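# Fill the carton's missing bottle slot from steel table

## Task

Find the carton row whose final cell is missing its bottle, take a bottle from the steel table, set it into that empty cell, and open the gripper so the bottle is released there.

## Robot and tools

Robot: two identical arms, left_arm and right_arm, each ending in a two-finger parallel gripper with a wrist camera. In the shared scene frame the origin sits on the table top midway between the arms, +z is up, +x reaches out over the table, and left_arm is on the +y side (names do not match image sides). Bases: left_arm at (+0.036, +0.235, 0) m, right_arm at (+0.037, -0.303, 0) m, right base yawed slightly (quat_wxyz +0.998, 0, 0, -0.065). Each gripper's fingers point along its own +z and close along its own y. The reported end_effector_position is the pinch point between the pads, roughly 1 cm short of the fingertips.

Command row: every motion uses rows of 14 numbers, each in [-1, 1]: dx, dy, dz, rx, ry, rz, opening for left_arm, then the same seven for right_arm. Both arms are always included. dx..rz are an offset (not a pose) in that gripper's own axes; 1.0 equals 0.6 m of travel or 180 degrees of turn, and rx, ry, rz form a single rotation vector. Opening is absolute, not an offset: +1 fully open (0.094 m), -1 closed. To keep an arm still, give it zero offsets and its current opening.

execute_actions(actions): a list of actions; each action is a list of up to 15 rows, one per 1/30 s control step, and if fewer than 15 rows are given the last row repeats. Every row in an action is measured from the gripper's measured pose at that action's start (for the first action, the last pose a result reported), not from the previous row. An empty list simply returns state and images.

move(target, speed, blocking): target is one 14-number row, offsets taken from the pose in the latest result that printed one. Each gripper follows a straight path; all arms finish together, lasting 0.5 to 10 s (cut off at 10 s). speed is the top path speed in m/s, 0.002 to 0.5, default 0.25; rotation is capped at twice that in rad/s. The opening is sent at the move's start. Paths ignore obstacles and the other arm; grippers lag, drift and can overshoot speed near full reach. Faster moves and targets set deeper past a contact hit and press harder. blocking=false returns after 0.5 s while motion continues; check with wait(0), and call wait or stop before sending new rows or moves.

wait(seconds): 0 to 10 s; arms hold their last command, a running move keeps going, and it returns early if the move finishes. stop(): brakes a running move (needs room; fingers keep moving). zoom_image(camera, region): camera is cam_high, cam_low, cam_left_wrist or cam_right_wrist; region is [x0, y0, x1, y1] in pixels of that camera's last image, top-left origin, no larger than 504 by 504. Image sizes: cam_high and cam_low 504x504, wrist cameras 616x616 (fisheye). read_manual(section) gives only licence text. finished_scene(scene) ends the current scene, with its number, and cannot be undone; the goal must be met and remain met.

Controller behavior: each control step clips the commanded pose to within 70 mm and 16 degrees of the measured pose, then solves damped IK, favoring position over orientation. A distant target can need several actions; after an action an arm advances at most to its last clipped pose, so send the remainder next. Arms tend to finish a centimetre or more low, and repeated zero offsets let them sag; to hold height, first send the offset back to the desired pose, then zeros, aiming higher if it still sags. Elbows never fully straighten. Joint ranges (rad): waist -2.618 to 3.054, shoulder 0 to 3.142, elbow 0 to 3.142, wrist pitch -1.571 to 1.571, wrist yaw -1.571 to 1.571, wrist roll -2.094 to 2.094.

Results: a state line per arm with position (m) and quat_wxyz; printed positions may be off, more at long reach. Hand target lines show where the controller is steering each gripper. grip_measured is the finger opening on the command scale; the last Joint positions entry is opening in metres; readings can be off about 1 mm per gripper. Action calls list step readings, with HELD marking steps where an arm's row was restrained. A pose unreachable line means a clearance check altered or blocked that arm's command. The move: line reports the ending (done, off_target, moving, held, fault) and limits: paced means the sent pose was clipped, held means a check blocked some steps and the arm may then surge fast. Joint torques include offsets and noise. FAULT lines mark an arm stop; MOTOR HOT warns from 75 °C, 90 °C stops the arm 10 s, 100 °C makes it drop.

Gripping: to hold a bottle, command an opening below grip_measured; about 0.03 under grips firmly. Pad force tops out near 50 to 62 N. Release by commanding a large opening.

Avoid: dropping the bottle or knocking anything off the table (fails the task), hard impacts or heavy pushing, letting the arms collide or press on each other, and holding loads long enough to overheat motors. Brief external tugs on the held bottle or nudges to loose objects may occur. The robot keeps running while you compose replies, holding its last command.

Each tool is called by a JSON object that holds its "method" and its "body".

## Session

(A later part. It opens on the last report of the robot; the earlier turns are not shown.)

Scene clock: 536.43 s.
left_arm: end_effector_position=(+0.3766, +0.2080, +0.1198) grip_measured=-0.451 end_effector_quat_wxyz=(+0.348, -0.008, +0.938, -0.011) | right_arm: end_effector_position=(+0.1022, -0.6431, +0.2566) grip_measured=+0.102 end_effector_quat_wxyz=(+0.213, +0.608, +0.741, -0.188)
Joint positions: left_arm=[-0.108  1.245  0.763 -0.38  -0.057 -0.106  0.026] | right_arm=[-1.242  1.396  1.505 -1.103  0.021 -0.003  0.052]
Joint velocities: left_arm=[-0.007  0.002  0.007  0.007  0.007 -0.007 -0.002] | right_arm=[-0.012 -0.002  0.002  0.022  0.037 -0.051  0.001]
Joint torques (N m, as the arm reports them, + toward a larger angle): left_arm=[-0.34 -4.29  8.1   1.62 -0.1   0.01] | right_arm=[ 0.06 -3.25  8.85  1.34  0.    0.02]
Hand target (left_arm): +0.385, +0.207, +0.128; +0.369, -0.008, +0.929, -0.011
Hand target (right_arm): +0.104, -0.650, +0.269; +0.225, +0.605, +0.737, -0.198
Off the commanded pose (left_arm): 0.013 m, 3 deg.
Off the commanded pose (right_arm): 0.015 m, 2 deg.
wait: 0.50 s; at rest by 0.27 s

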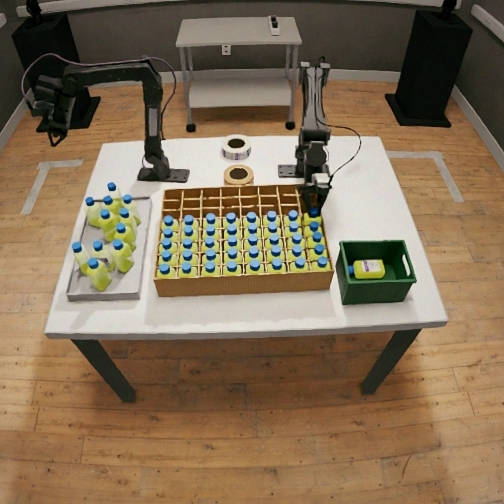

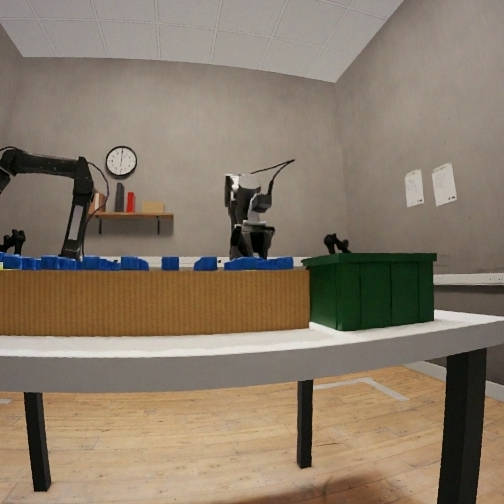

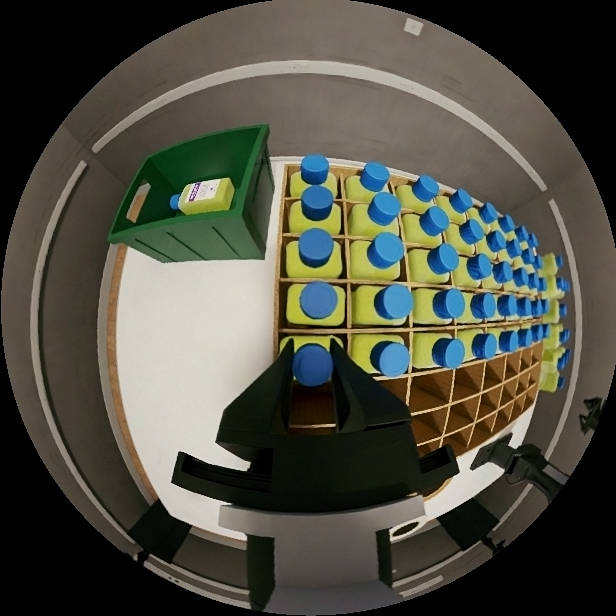

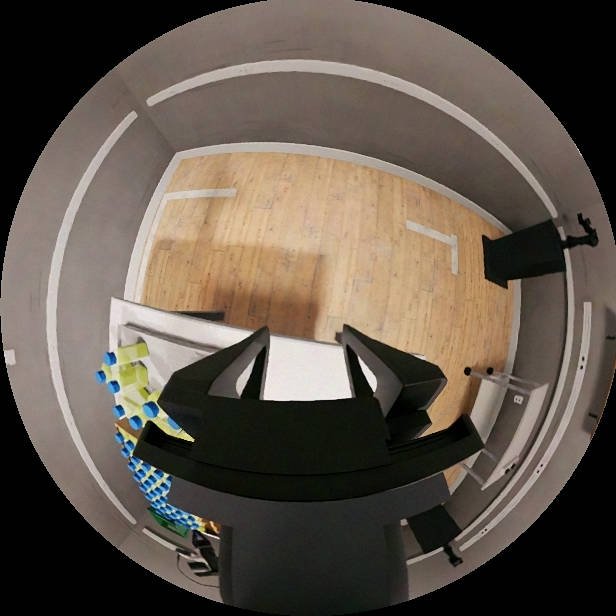

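{"method": "execute_actions", "body": {"actions": [[[-0.0191,-0.003,0.0011,0,-0.0145,0,-0.49,-0.022,0,-0.011,0,-0.01,0,0.1],[-0.018,-0.004,0.0022,0,-0.0145,0,-0.49,-0.022,0,-0.011,0,-0.01,0,0.1],[-0.017,-0.005,0.0034,0,-0.0145,0,-0.49,-0.022,0,-0.011,0,-0.01,0,0.1],[-0.016,-0.006,0.0046,0,-0.0145,0,-0.49,-0.022,0,-0.011,0,-0.01,0,0.1],[-0.015,-0.007,0.0057,0,-0.0145,0,-0.49,-0.022,0,-0.011,0,-0.01,0,0.1],[-0.0139,-0.007,0.0069,0,-0.0145,0,-0.49,-0.022,0,-0.011,0,-0.01,0,0.1],[-0.0129,-0.007,0.0081,0,-0.0145,0,-0.49,-0.022,0,-0.011,0,-0.01,0,0.1],[-0.0119,-0.007,0.0092,0,-0.0145,0,-0.49,-0.022,0,-0.011,0,-0.01,0,0.1],[-0.0109,-0.007,0.0104,0,-0.0145,0,-0.49,-0.022,0,-0.011,0,-0.01,0,0.1],[-0.0098,-0.007,0.0116,0,-0.0145,0,-0.49,-0.022,0,-0.011,0,-0.01,0,0.1],[-0.0088,-0.007,0.0127,0,-0.0145,0,-0.49,-0.022,0,-0.011,0,-0.01,0,0.1],[-0.0078,-0.007,0.0139,0,-0.0145,0,-0.49,-0.022,0,-0.011,0,-0.01,0,0.1],[-0.0068,-0.007,0.0151,0,-0.0145,0,-0.49,-0.022,0,-0.011,0,-0.01,0,0.1],[-0.0057,-0.007,0.0162,0,-0.0145,0,-0.49,-0.022,0,-0.011,0,-0.01,0,0.1],[-0.0047,-0.007,0.0174,0,-0.0145,0,-0.49,-0.022,0,-0.011,0,-0.01,0,0.1]]]}}

{"method": "wait", "body": {"seconds": 0.5}}

{"method": "zoom_image", "body": {"camera": "cam_left_wrist", "region": [220,250,420,450]}}

{"method": "zoom_image", "body": {"camera": "cam_high", "region": [270,170,350,250]}}

Scene clock: 556.60 s.
left_arm: end_effector_position=(+0.3750, +0.2066, +0.1102) grip_measured=-0.451 end_effector_quat_wxyz=(+0.348, -0.008, +0.937, -0.012) | right_arm: end_effector_position=(+0.1022, -0.6431, +0.2566) grip_measured=+0.102 end_effector_quat_wxyz=(+0.213, +0.608, +0.741, -0.188)
Joint positions: left_arm=[-0.113  1.249  0.725 -0.338 -0.059 -0.111  0.026] | right_arm=[-1.242  1.396  1.505 -1.103  0.021 -0.003  0.052]
Joint velocities: left_arm=[-0.017  0.085 -0.061  0.139  0.022  0.022 -0.   ] | right_arm=[ 0.002 -0.007  0.007  0.007 -0.037  0.007 -0.   ]
Joint torques (N m, as the arm reports them, + toward a larger angle): left_arm=[-0.91 -3.86  7.78  1.6  -0.15 -0.07] | right_arm=[ 0.08 -3.25  8.85  1.34  0.    0.02]
Hand target (left_arm): +0.385, +0.204, +0.114; +0.368, -0.008, +0.930, -0.011
Hand target (right_arm): +0.104, -0.650, +0.269; +0.225, +0.605, +0.737, -0.198
Off the commanded pose (left_arm): 0.012 m, 3 deg.
Off the commanded pose (right_arm): 0.015 m, 2 deg.
Step readings (end_effector_position):
0: left_arm (+0.3767, +0.2080, +0.1199) | right_arm (+0.1022, -0.6431, +0.2566)
1: left_arm (+0.3767, +0.2080, +0.1199) | right_arm (+0.1022, -0.6431, +0.2566)
2: left_arm (+0.3768, +0.2080, +0.1200) | right_arm (+0.1022, -0.6431, +0.2566)
4: left_arm (+0.3773, +0.2080, +0.1204) | right_arm (+0.1022, -0.6431, +0.2566)
8: left_arm (+0.3773, +0.2067, +0.1183) | right_arm (+0.1022, -0.6431, +0.2566)
15: end_effector_position above

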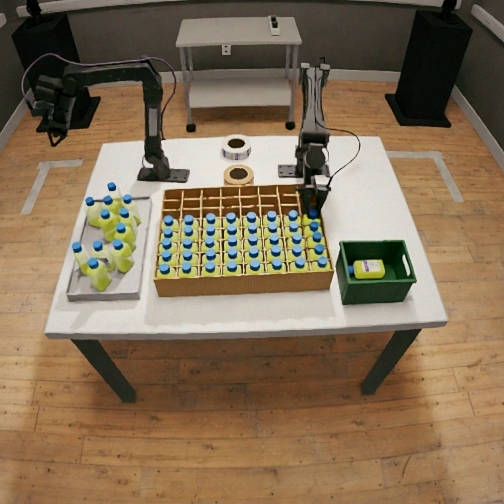

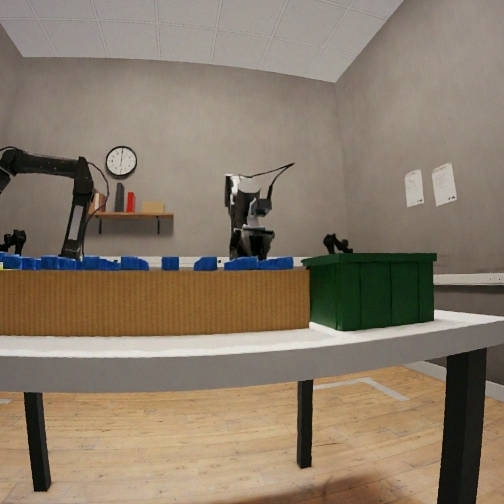

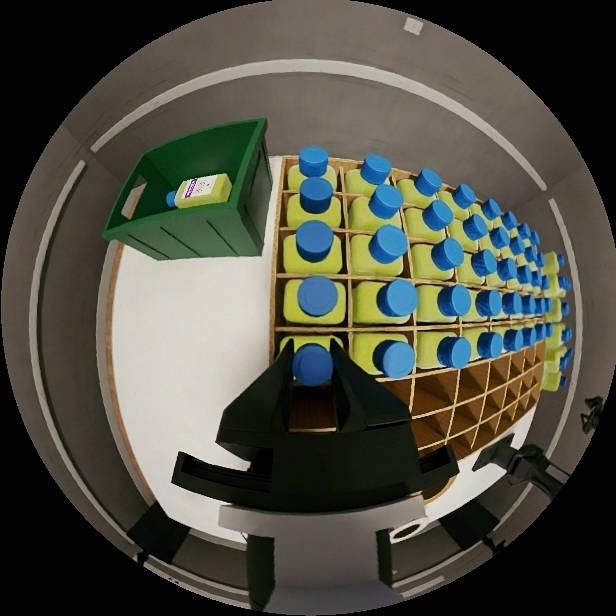

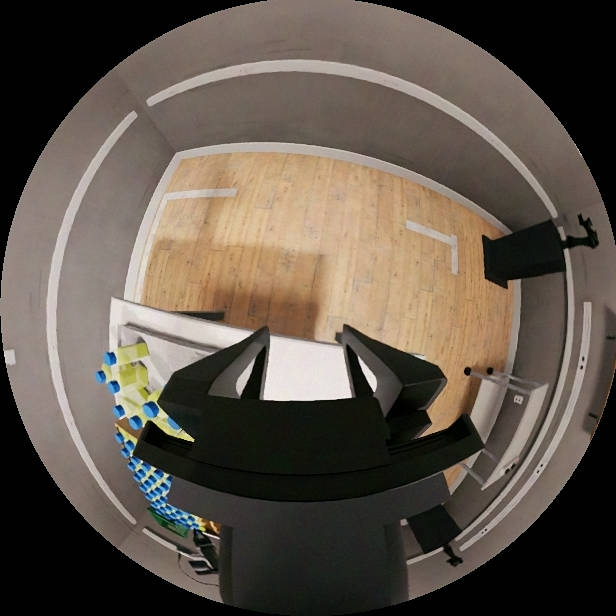

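Scene clock: 557.10 s.
left_arm: end_effector_position=(+0.3772, +0.2064, +0.1090) grip_measured=-0.451 end_effector_quat_wxyz=(+0.350, -0.008, +0.936, -0.012) | right_arm: end_effector_position=(+0.1022, -0.6431, +0.2566) grip_measured=+0.102 end_effector_quat_wxyz=(+0.213, +0.608, +0.741, -0.188)
Joint positions: left_arm=[-0.113  1.257  0.723 -0.322 -0.059 -0.112  0.026] | right_arm=[-1.242  1.396  1.505 -1.103  0.021 -0.003  0.052]
Joint velocities: left_arm=[-0.002 -0.007 -0.002 -0.037 -0.037 -0.081  0.   ] | right_arm=[-0.007 -0.012  0.012 -0.066 -0.007 -0.095 -0.001]
Joint torques (N m, as the arm reports them, + toward a larger angle): left_arm=[-0.89 -4.14  7.63  1.63 -0.16 -0.04] | right_arm=[ 0.07 -3.26  8.85  1.33  0.    0.02]
Hand target (left_arm): +0.385, +0.204, +0.114; +0.368, -0.008, +0.930, -0.011
Hand target (right_arm): +0.104, -0.650, +0.269; +0.225, +0.605, +0.737, -0.198
Off the commanded pose (left_arm): 0.010 m, 2 deg.
Off the commanded pose (right_arm): 0.015 m, 2 deg.
wait: 0.50 s; at rest by 0.23 s

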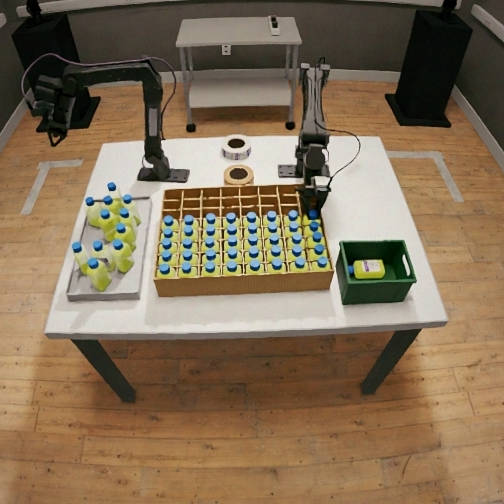

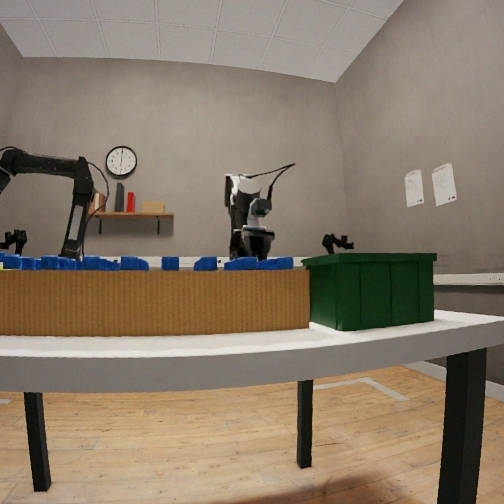

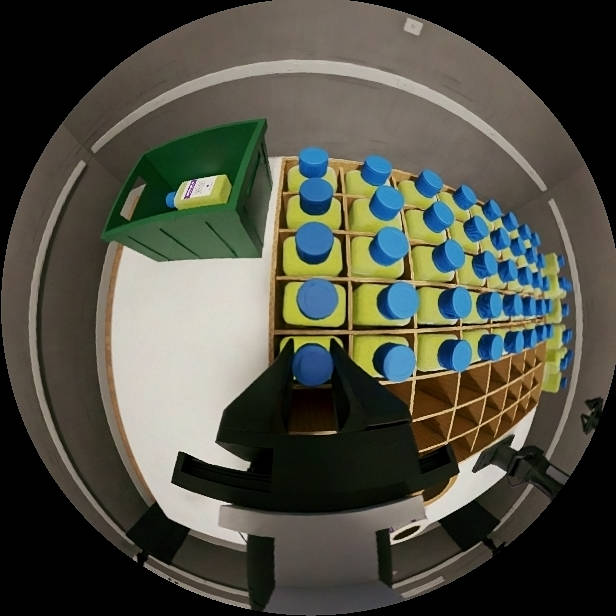

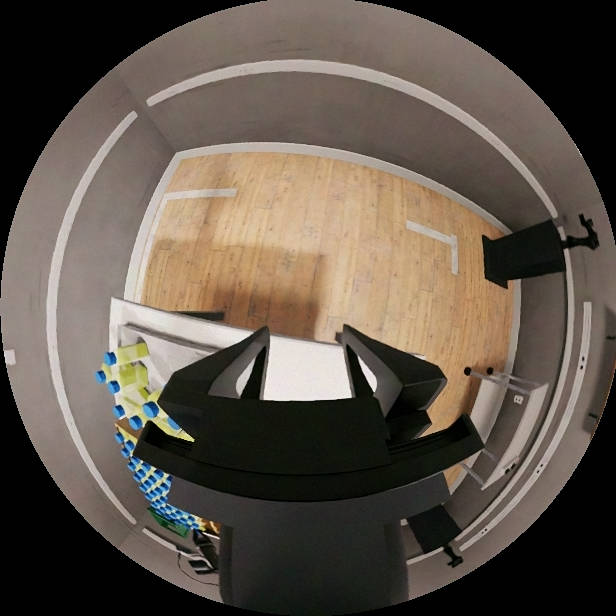

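Region (220, 250, 420, 450) of cam_left_wrist's 616x616 image, scaled by 2.520, with more detail than that image has.

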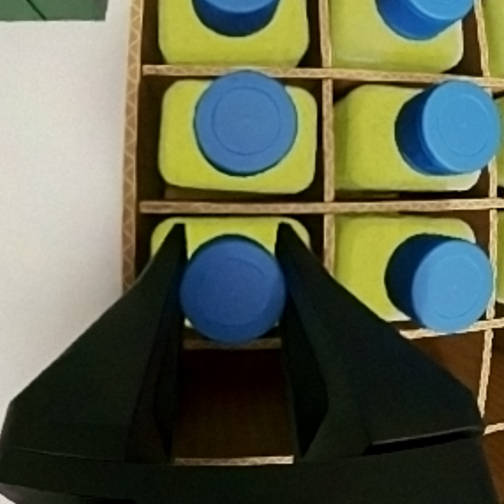

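Region (270, 170, 350, 250) of cam_high's 504x504 image, scaled by 6.300, with more detail than that image has.

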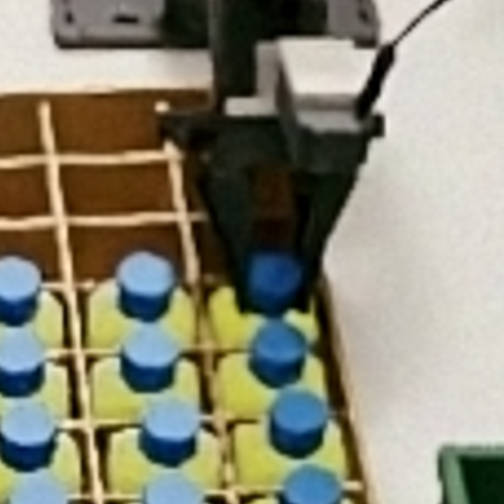

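{"method": "execute_actions", "body": {"actions": [[[-0.0155,-0.003,0.0025,0,-0.012,0,-0.47,-0.022,0,-0.011,0,-0.01,0,0.1],[-0.0155,-0.003,0.0025,0,-0.012,0,-0.455,-0.022,0,-0.011,0,-0.01,0,0.1],[-0.0155,-0.003,0.0025,0,-0.012,0,-0.44,-0.022,0,-0.011,0,-0.01,0,0.1],[-0.0155,-0.003,0.0025,0,-0.012,0,-0.42,-0.022,0,-0.011,0,-0.01,0,0.1],[-0.0155,-0.003,0.0025,0,-0.012,0,-0.40,-0.022,0,-0.011,0,-0.01,0,0.1],[-0.0155,-0.003,0.0025,0,-0.012,0,-0.37,-0.022,0,-0.011,0,-0.01,0,0.1],[-0.0155,-0.003,0.0025,0,-0.012,0,-0.34,-0.022,0,-0.011,0,-0.01,0,0.1],[-0.0155,-0.003,0.0025,0,-0.012,0,-0.31,-0.022,0,-0.011,0,-0.01,0,0.1],[-0.0155,-0.003,0.0025,0,-0.012,0,-0.28,-0.022,0,-0.011,0,-0.01,0,0.1],[-0.0155,-0.003,0.0025,0,-0.012,0,-0.25,-0.022,0,-0.011,0,-0.01,0,0.1],[-0.018,-0.003,-0.002,0,-0.012,0,-0.22,-0.022,0,-0.011,0,-0.01,0,0.1],[-0.02,-0.003,-0.007,0,-0.012,0,-0.2,-0.022,0,-0.011,0,-0.01,0,0.1],[-0.022,-0.003,-0.012,0,-0.012,0,-0.2,-0.022,0,-0.011,0,-0.01,0,0.1],[-0.024,-0.003,-0.017,0,-0.012,0,-0.2,-0.022,0,-0.011,0,-0.01,0,0.1],[-0.026,-0.003,-0.022,0,-0.012,0,-0.2,-0.022,0,-0.011,0,-0.01,0,0.1]],[[-0.028,0,-0.027,0,-0.012,0,-0.2,-0.022,0,-0.011,0,-0.01,0,0.1],[-0.03,0,-0.033,0,-0.012,0,-0.2,-0.022,0,-0.011,0,-0.01,0,0.1],[-0.032,0,-0.039,0,-0.012,0,-0.2,-0.022,0,-0.011,0,-0.01,0,0.1],[-0.034,0,-0.045,0,-0.012,0,-0.2,-0.022,0,-0.011,0,-0.01,0,0.1],[-0.036,0,-0.051,0,-0.012,0,-0.2,-0.022,0,-0.011,0,-0.01,0,0.1],[-0.038,0,-0.057,0,-0.012,0,-0.2,-0.022,0,-0.011,0,-0.01,0,0.1],[-0.04,0,-0.063,0,-0.012,0,-0.2,-0.022,0,-0.011,0,-0.01,0,0.1],[-0.042,0,-0.069,0,-0.012,0,-0.2,-0.022,0,-0.011,0,-0.01,0,0.1],[-0.044,0,-0.075,0,-0.012,0,-0.2,-0.022,0,-0.011,0,-0.01,0,0.1],[-0.046,0,-0.081,0,-0.012,0,-0.2,-0.022,0,-0.011,0,-0.01,0,0.1],[-0.048,0,-0.087,0,-0.012,0,-0.2,-0.022,0,-0.011,0,-0.01,0,0.1],[-0.05,0,-0.093,0,-0.012,0,-0.2,-0.022,0,-0.011,0,-0.01,0,0.1],[-0.051,0,-0.098,0,-0.012,0,-0.2,-0.022,0,-0.011,0,-0.01,0,0.1],[-0.052,0,-0.102,0,-0.012,0,-0.2,-0.022,0,-0.011,0,-0.01,0,0.1],[-0.052,0,-0.105,0,-0.012,0,-0.2,-0.022,0,-0.011,0,-0.01,0,0.1]]]}}

{"method": "wait", "body": {"seconds": 0.5}}

{"method": "zoom_image", "body": {"camera": "cam_left_wrist", "region": [220,230,420,430]}}

Scene clock: 586.20 s.
left_arm: end_effector_position=(+0.3648, +0.2079, +0.1556) grip_measured=-0.202 end_effector_quat_wxyz=(+0.358, -0.009, +0.934, -0.013) | right_arm: end_effector_position=(+0.1022, -0.6431, +0.2566) grip_measured=+0.102 end_effector_quat_wxyz=(+0.213, +0.608, +0.741, -0.188)
Joint positions: left_arm=[-0.113  1.154  0.836 -0.523 -0.059 -0.112  0.037] | right_arm=[-1.242  1.396  1.505 -1.103  0.021 -0.003  0.052]
Joint velocities: left_arm=[-0.007 -0.178  0.208 -0.432  0.007 -0.051 -0.   ] | right_arm=[-0.002 -0.017 -0.007 -0.051 -0.007  0.051 -0.   ]
Joint torques (N m, as the arm reports them, + toward a larger angle): left_arm=[-0.69 -6.22 10.51  1.14 -0.12 -0.03] | right_arm=[ 0.07 -3.26  8.85  1.33  0.    0.02]
Hand target (left_arm): +0.361, +0.207, +0.176; +0.369, -0.008, +0.929, -0.012
Hand target (right_arm): +0.104, -0.650, +0.269; +0.225, +0.605, +0.737, -0.198
Off the commanded pose (left_arm): 0.022 m, 1 deg.
Off the commanded pose (right_arm): 0.015 m, 2 deg.
Step readings (end_effector_position; steps 1 to 15: 1st action; 16 to 30: 2nd action):
0: left_arm (+0.3772, +0.2064, +0.1090) | right_arm (+0.1022, -0.6431, +0.2566)
1: left_arm (+0.3772, +0.2064, +0.1090) | right_arm (+0.1022, -0.6431, +0.2566)
2: left_arm (+0.3772, +0.2064, +0.1090) | right_arm (+0.1022, -0.6431, +0.2566)
4: left_arm (+0.3772, +0.2064, +0.1090) | right_arm (+0.1022, -0.6431, +0.2566)
8: left_arm (+0.3785, +0.2063, +0.1102) | right_arm (+0.1022, -0.6431, +0.2566)
15: left_arm (+0.3774, +0.2064, +0.1092) | right_arm (+0.1022, -0.6431, +0.2566)
16: left_arm (+0.3759, +0.2066, +0.1079) | right_arm (+0.1022, -0.6431, +0.2566)
17: left_arm (+0.3742, +0.2068, +0.1071) | right_arm (+0.1022, -0.6431, +0.2566)
19: left_arm (+0.3708, +0.2072, +0.1084) | right_arm (+0.1022, -0.6431, +0.2566)
23: left_arm (+0.3681, +0.2075, +0.1244) | right_arm (+0.1022, -0.6431, +0.2566)
30: end_effector_position above

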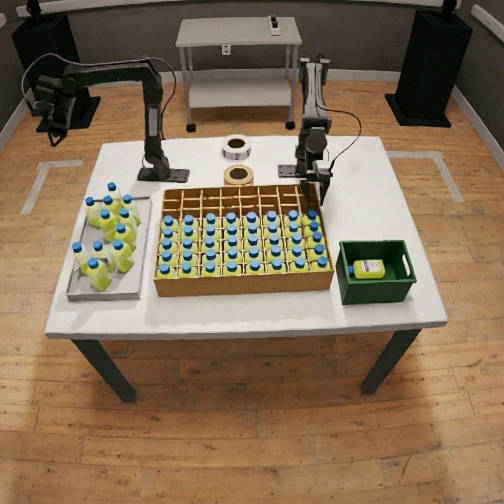

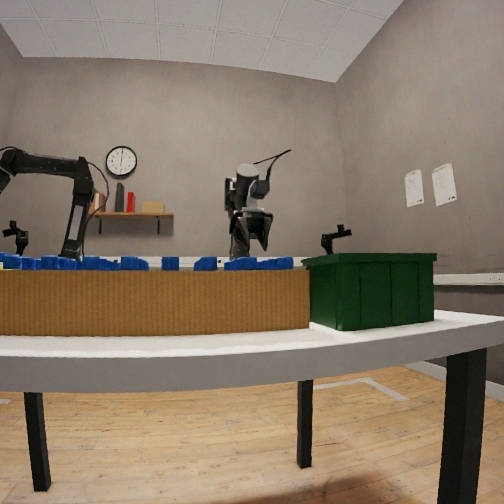

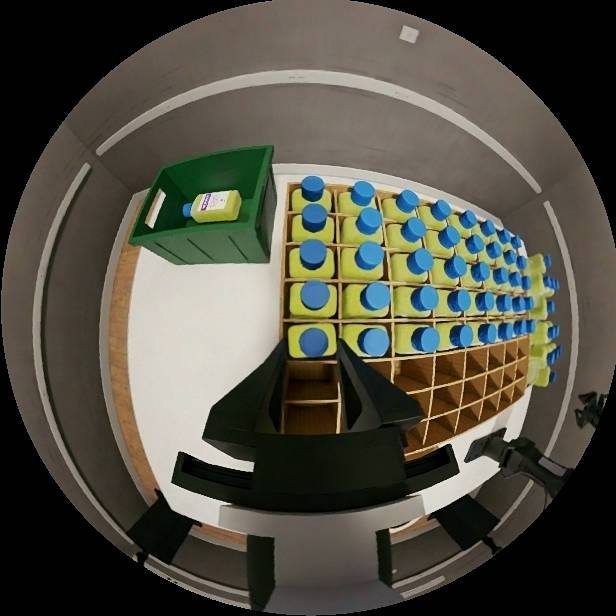

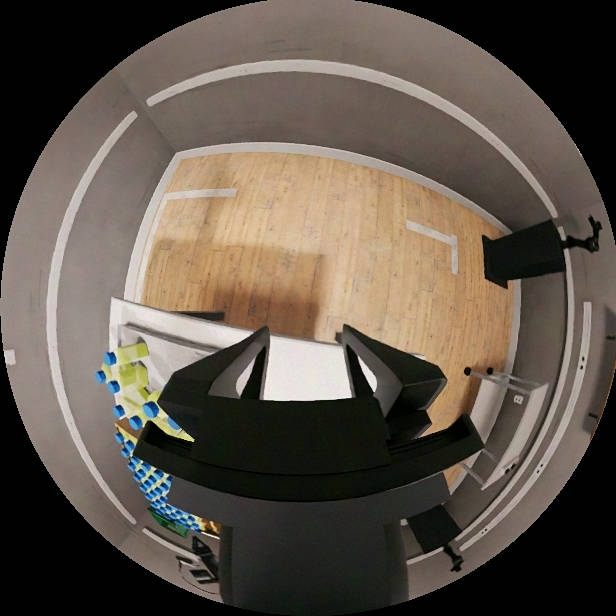

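Scene clock: 586.70 s.
left_arm: end_effector_position=(+0.3557, +0.2089, +0.1545) grip_measured=-0.202 end_effector_quat_wxyz=(+0.341, -0.008, +0.940, -0.011) | right_arm: end_effector_position=(+0.1022, -0.6431, +0.2566) grip_measured=+0.102 end_effector_quat_wxyz=(+0.213, +0.608, +0.741, -0.188)
Joint positions: left_arm=[-0.113  1.142  0.848 -0.583 -0.059 -0.112  0.037] | right_arm=[-1.242  1.396  1.505 -1.103  0.021 -0.003  0.052]
Joint velocities: left_arm=[-0.012 -0.012 -0.007  0.022  0.007  0.007  0.001] | right_arm=[-0.002 -0.012 -0.007  0.037  0.037  0.051 -0.001]
Joint torques (N m, as the arm reports them, + toward a larger angle): left_arm=[-0.69 -5.8  10.61  1.26 -0.13 -0.03] | right_arm=[ 0.07 -3.24  8.86  1.34  0.    0.01]
Hand target (left_arm): +0.361, +0.207, +0.176; +0.370, -0.008, +0.929, -0.012
Hand target (right_arm): +0.104, -0.650, +0.269; +0.225, +0.605, +0.737, -0.198
Off the commanded pose (left_arm): 0.023 m, 3 deg.
Off the commanded pose (right_arm): 0.015 m, 2 deg.
wait: 0.50 s; no rest

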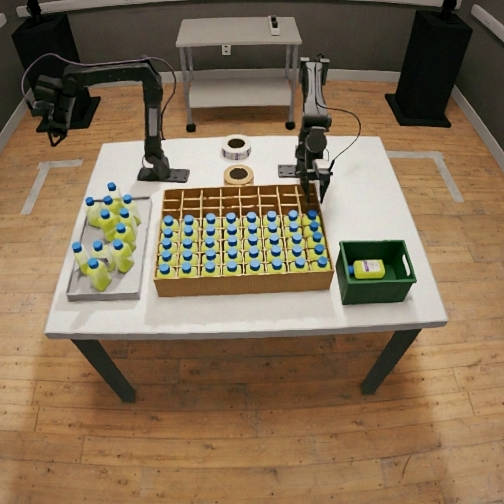

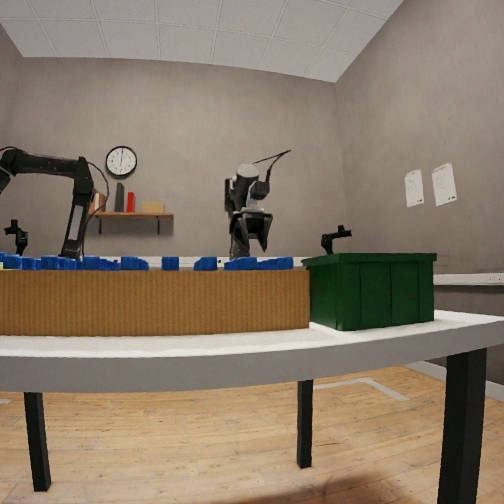

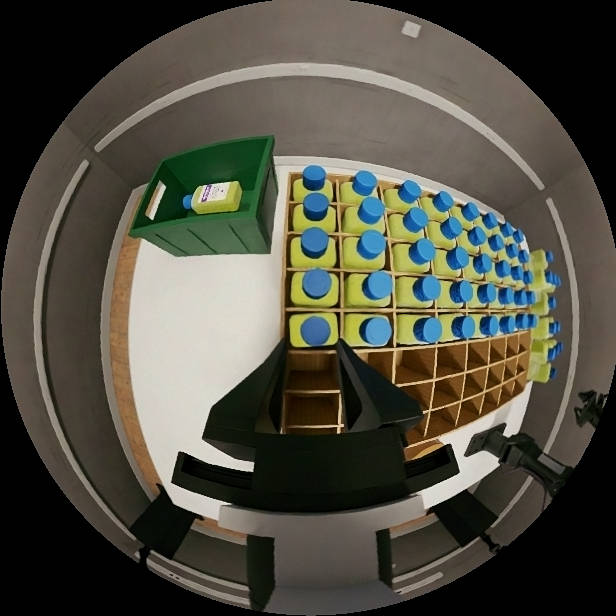

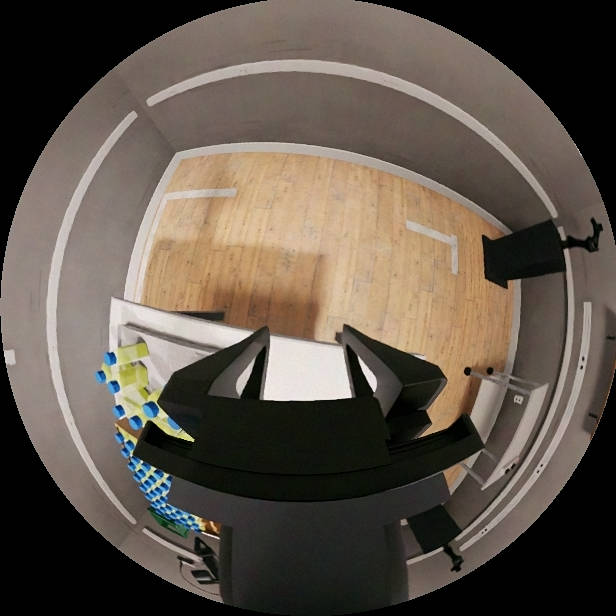

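Region (220, 230, 420, 430) of cam_left_wrist's 616x616 image, scaled by 2.520, with more detail than that image has.

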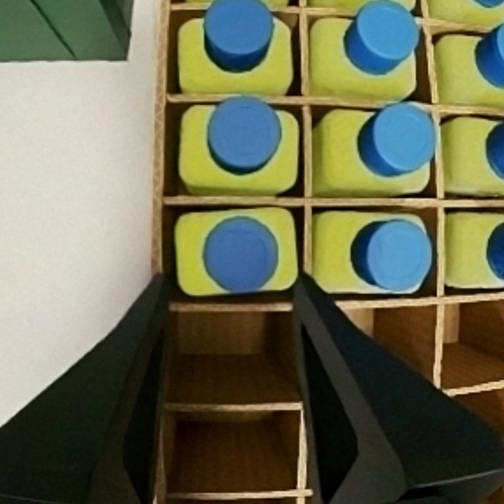

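The bottle is seated in the cell and released.

{"method": "finished_scene", "body": {"scene": 2}}

The scene is finished: the task was done.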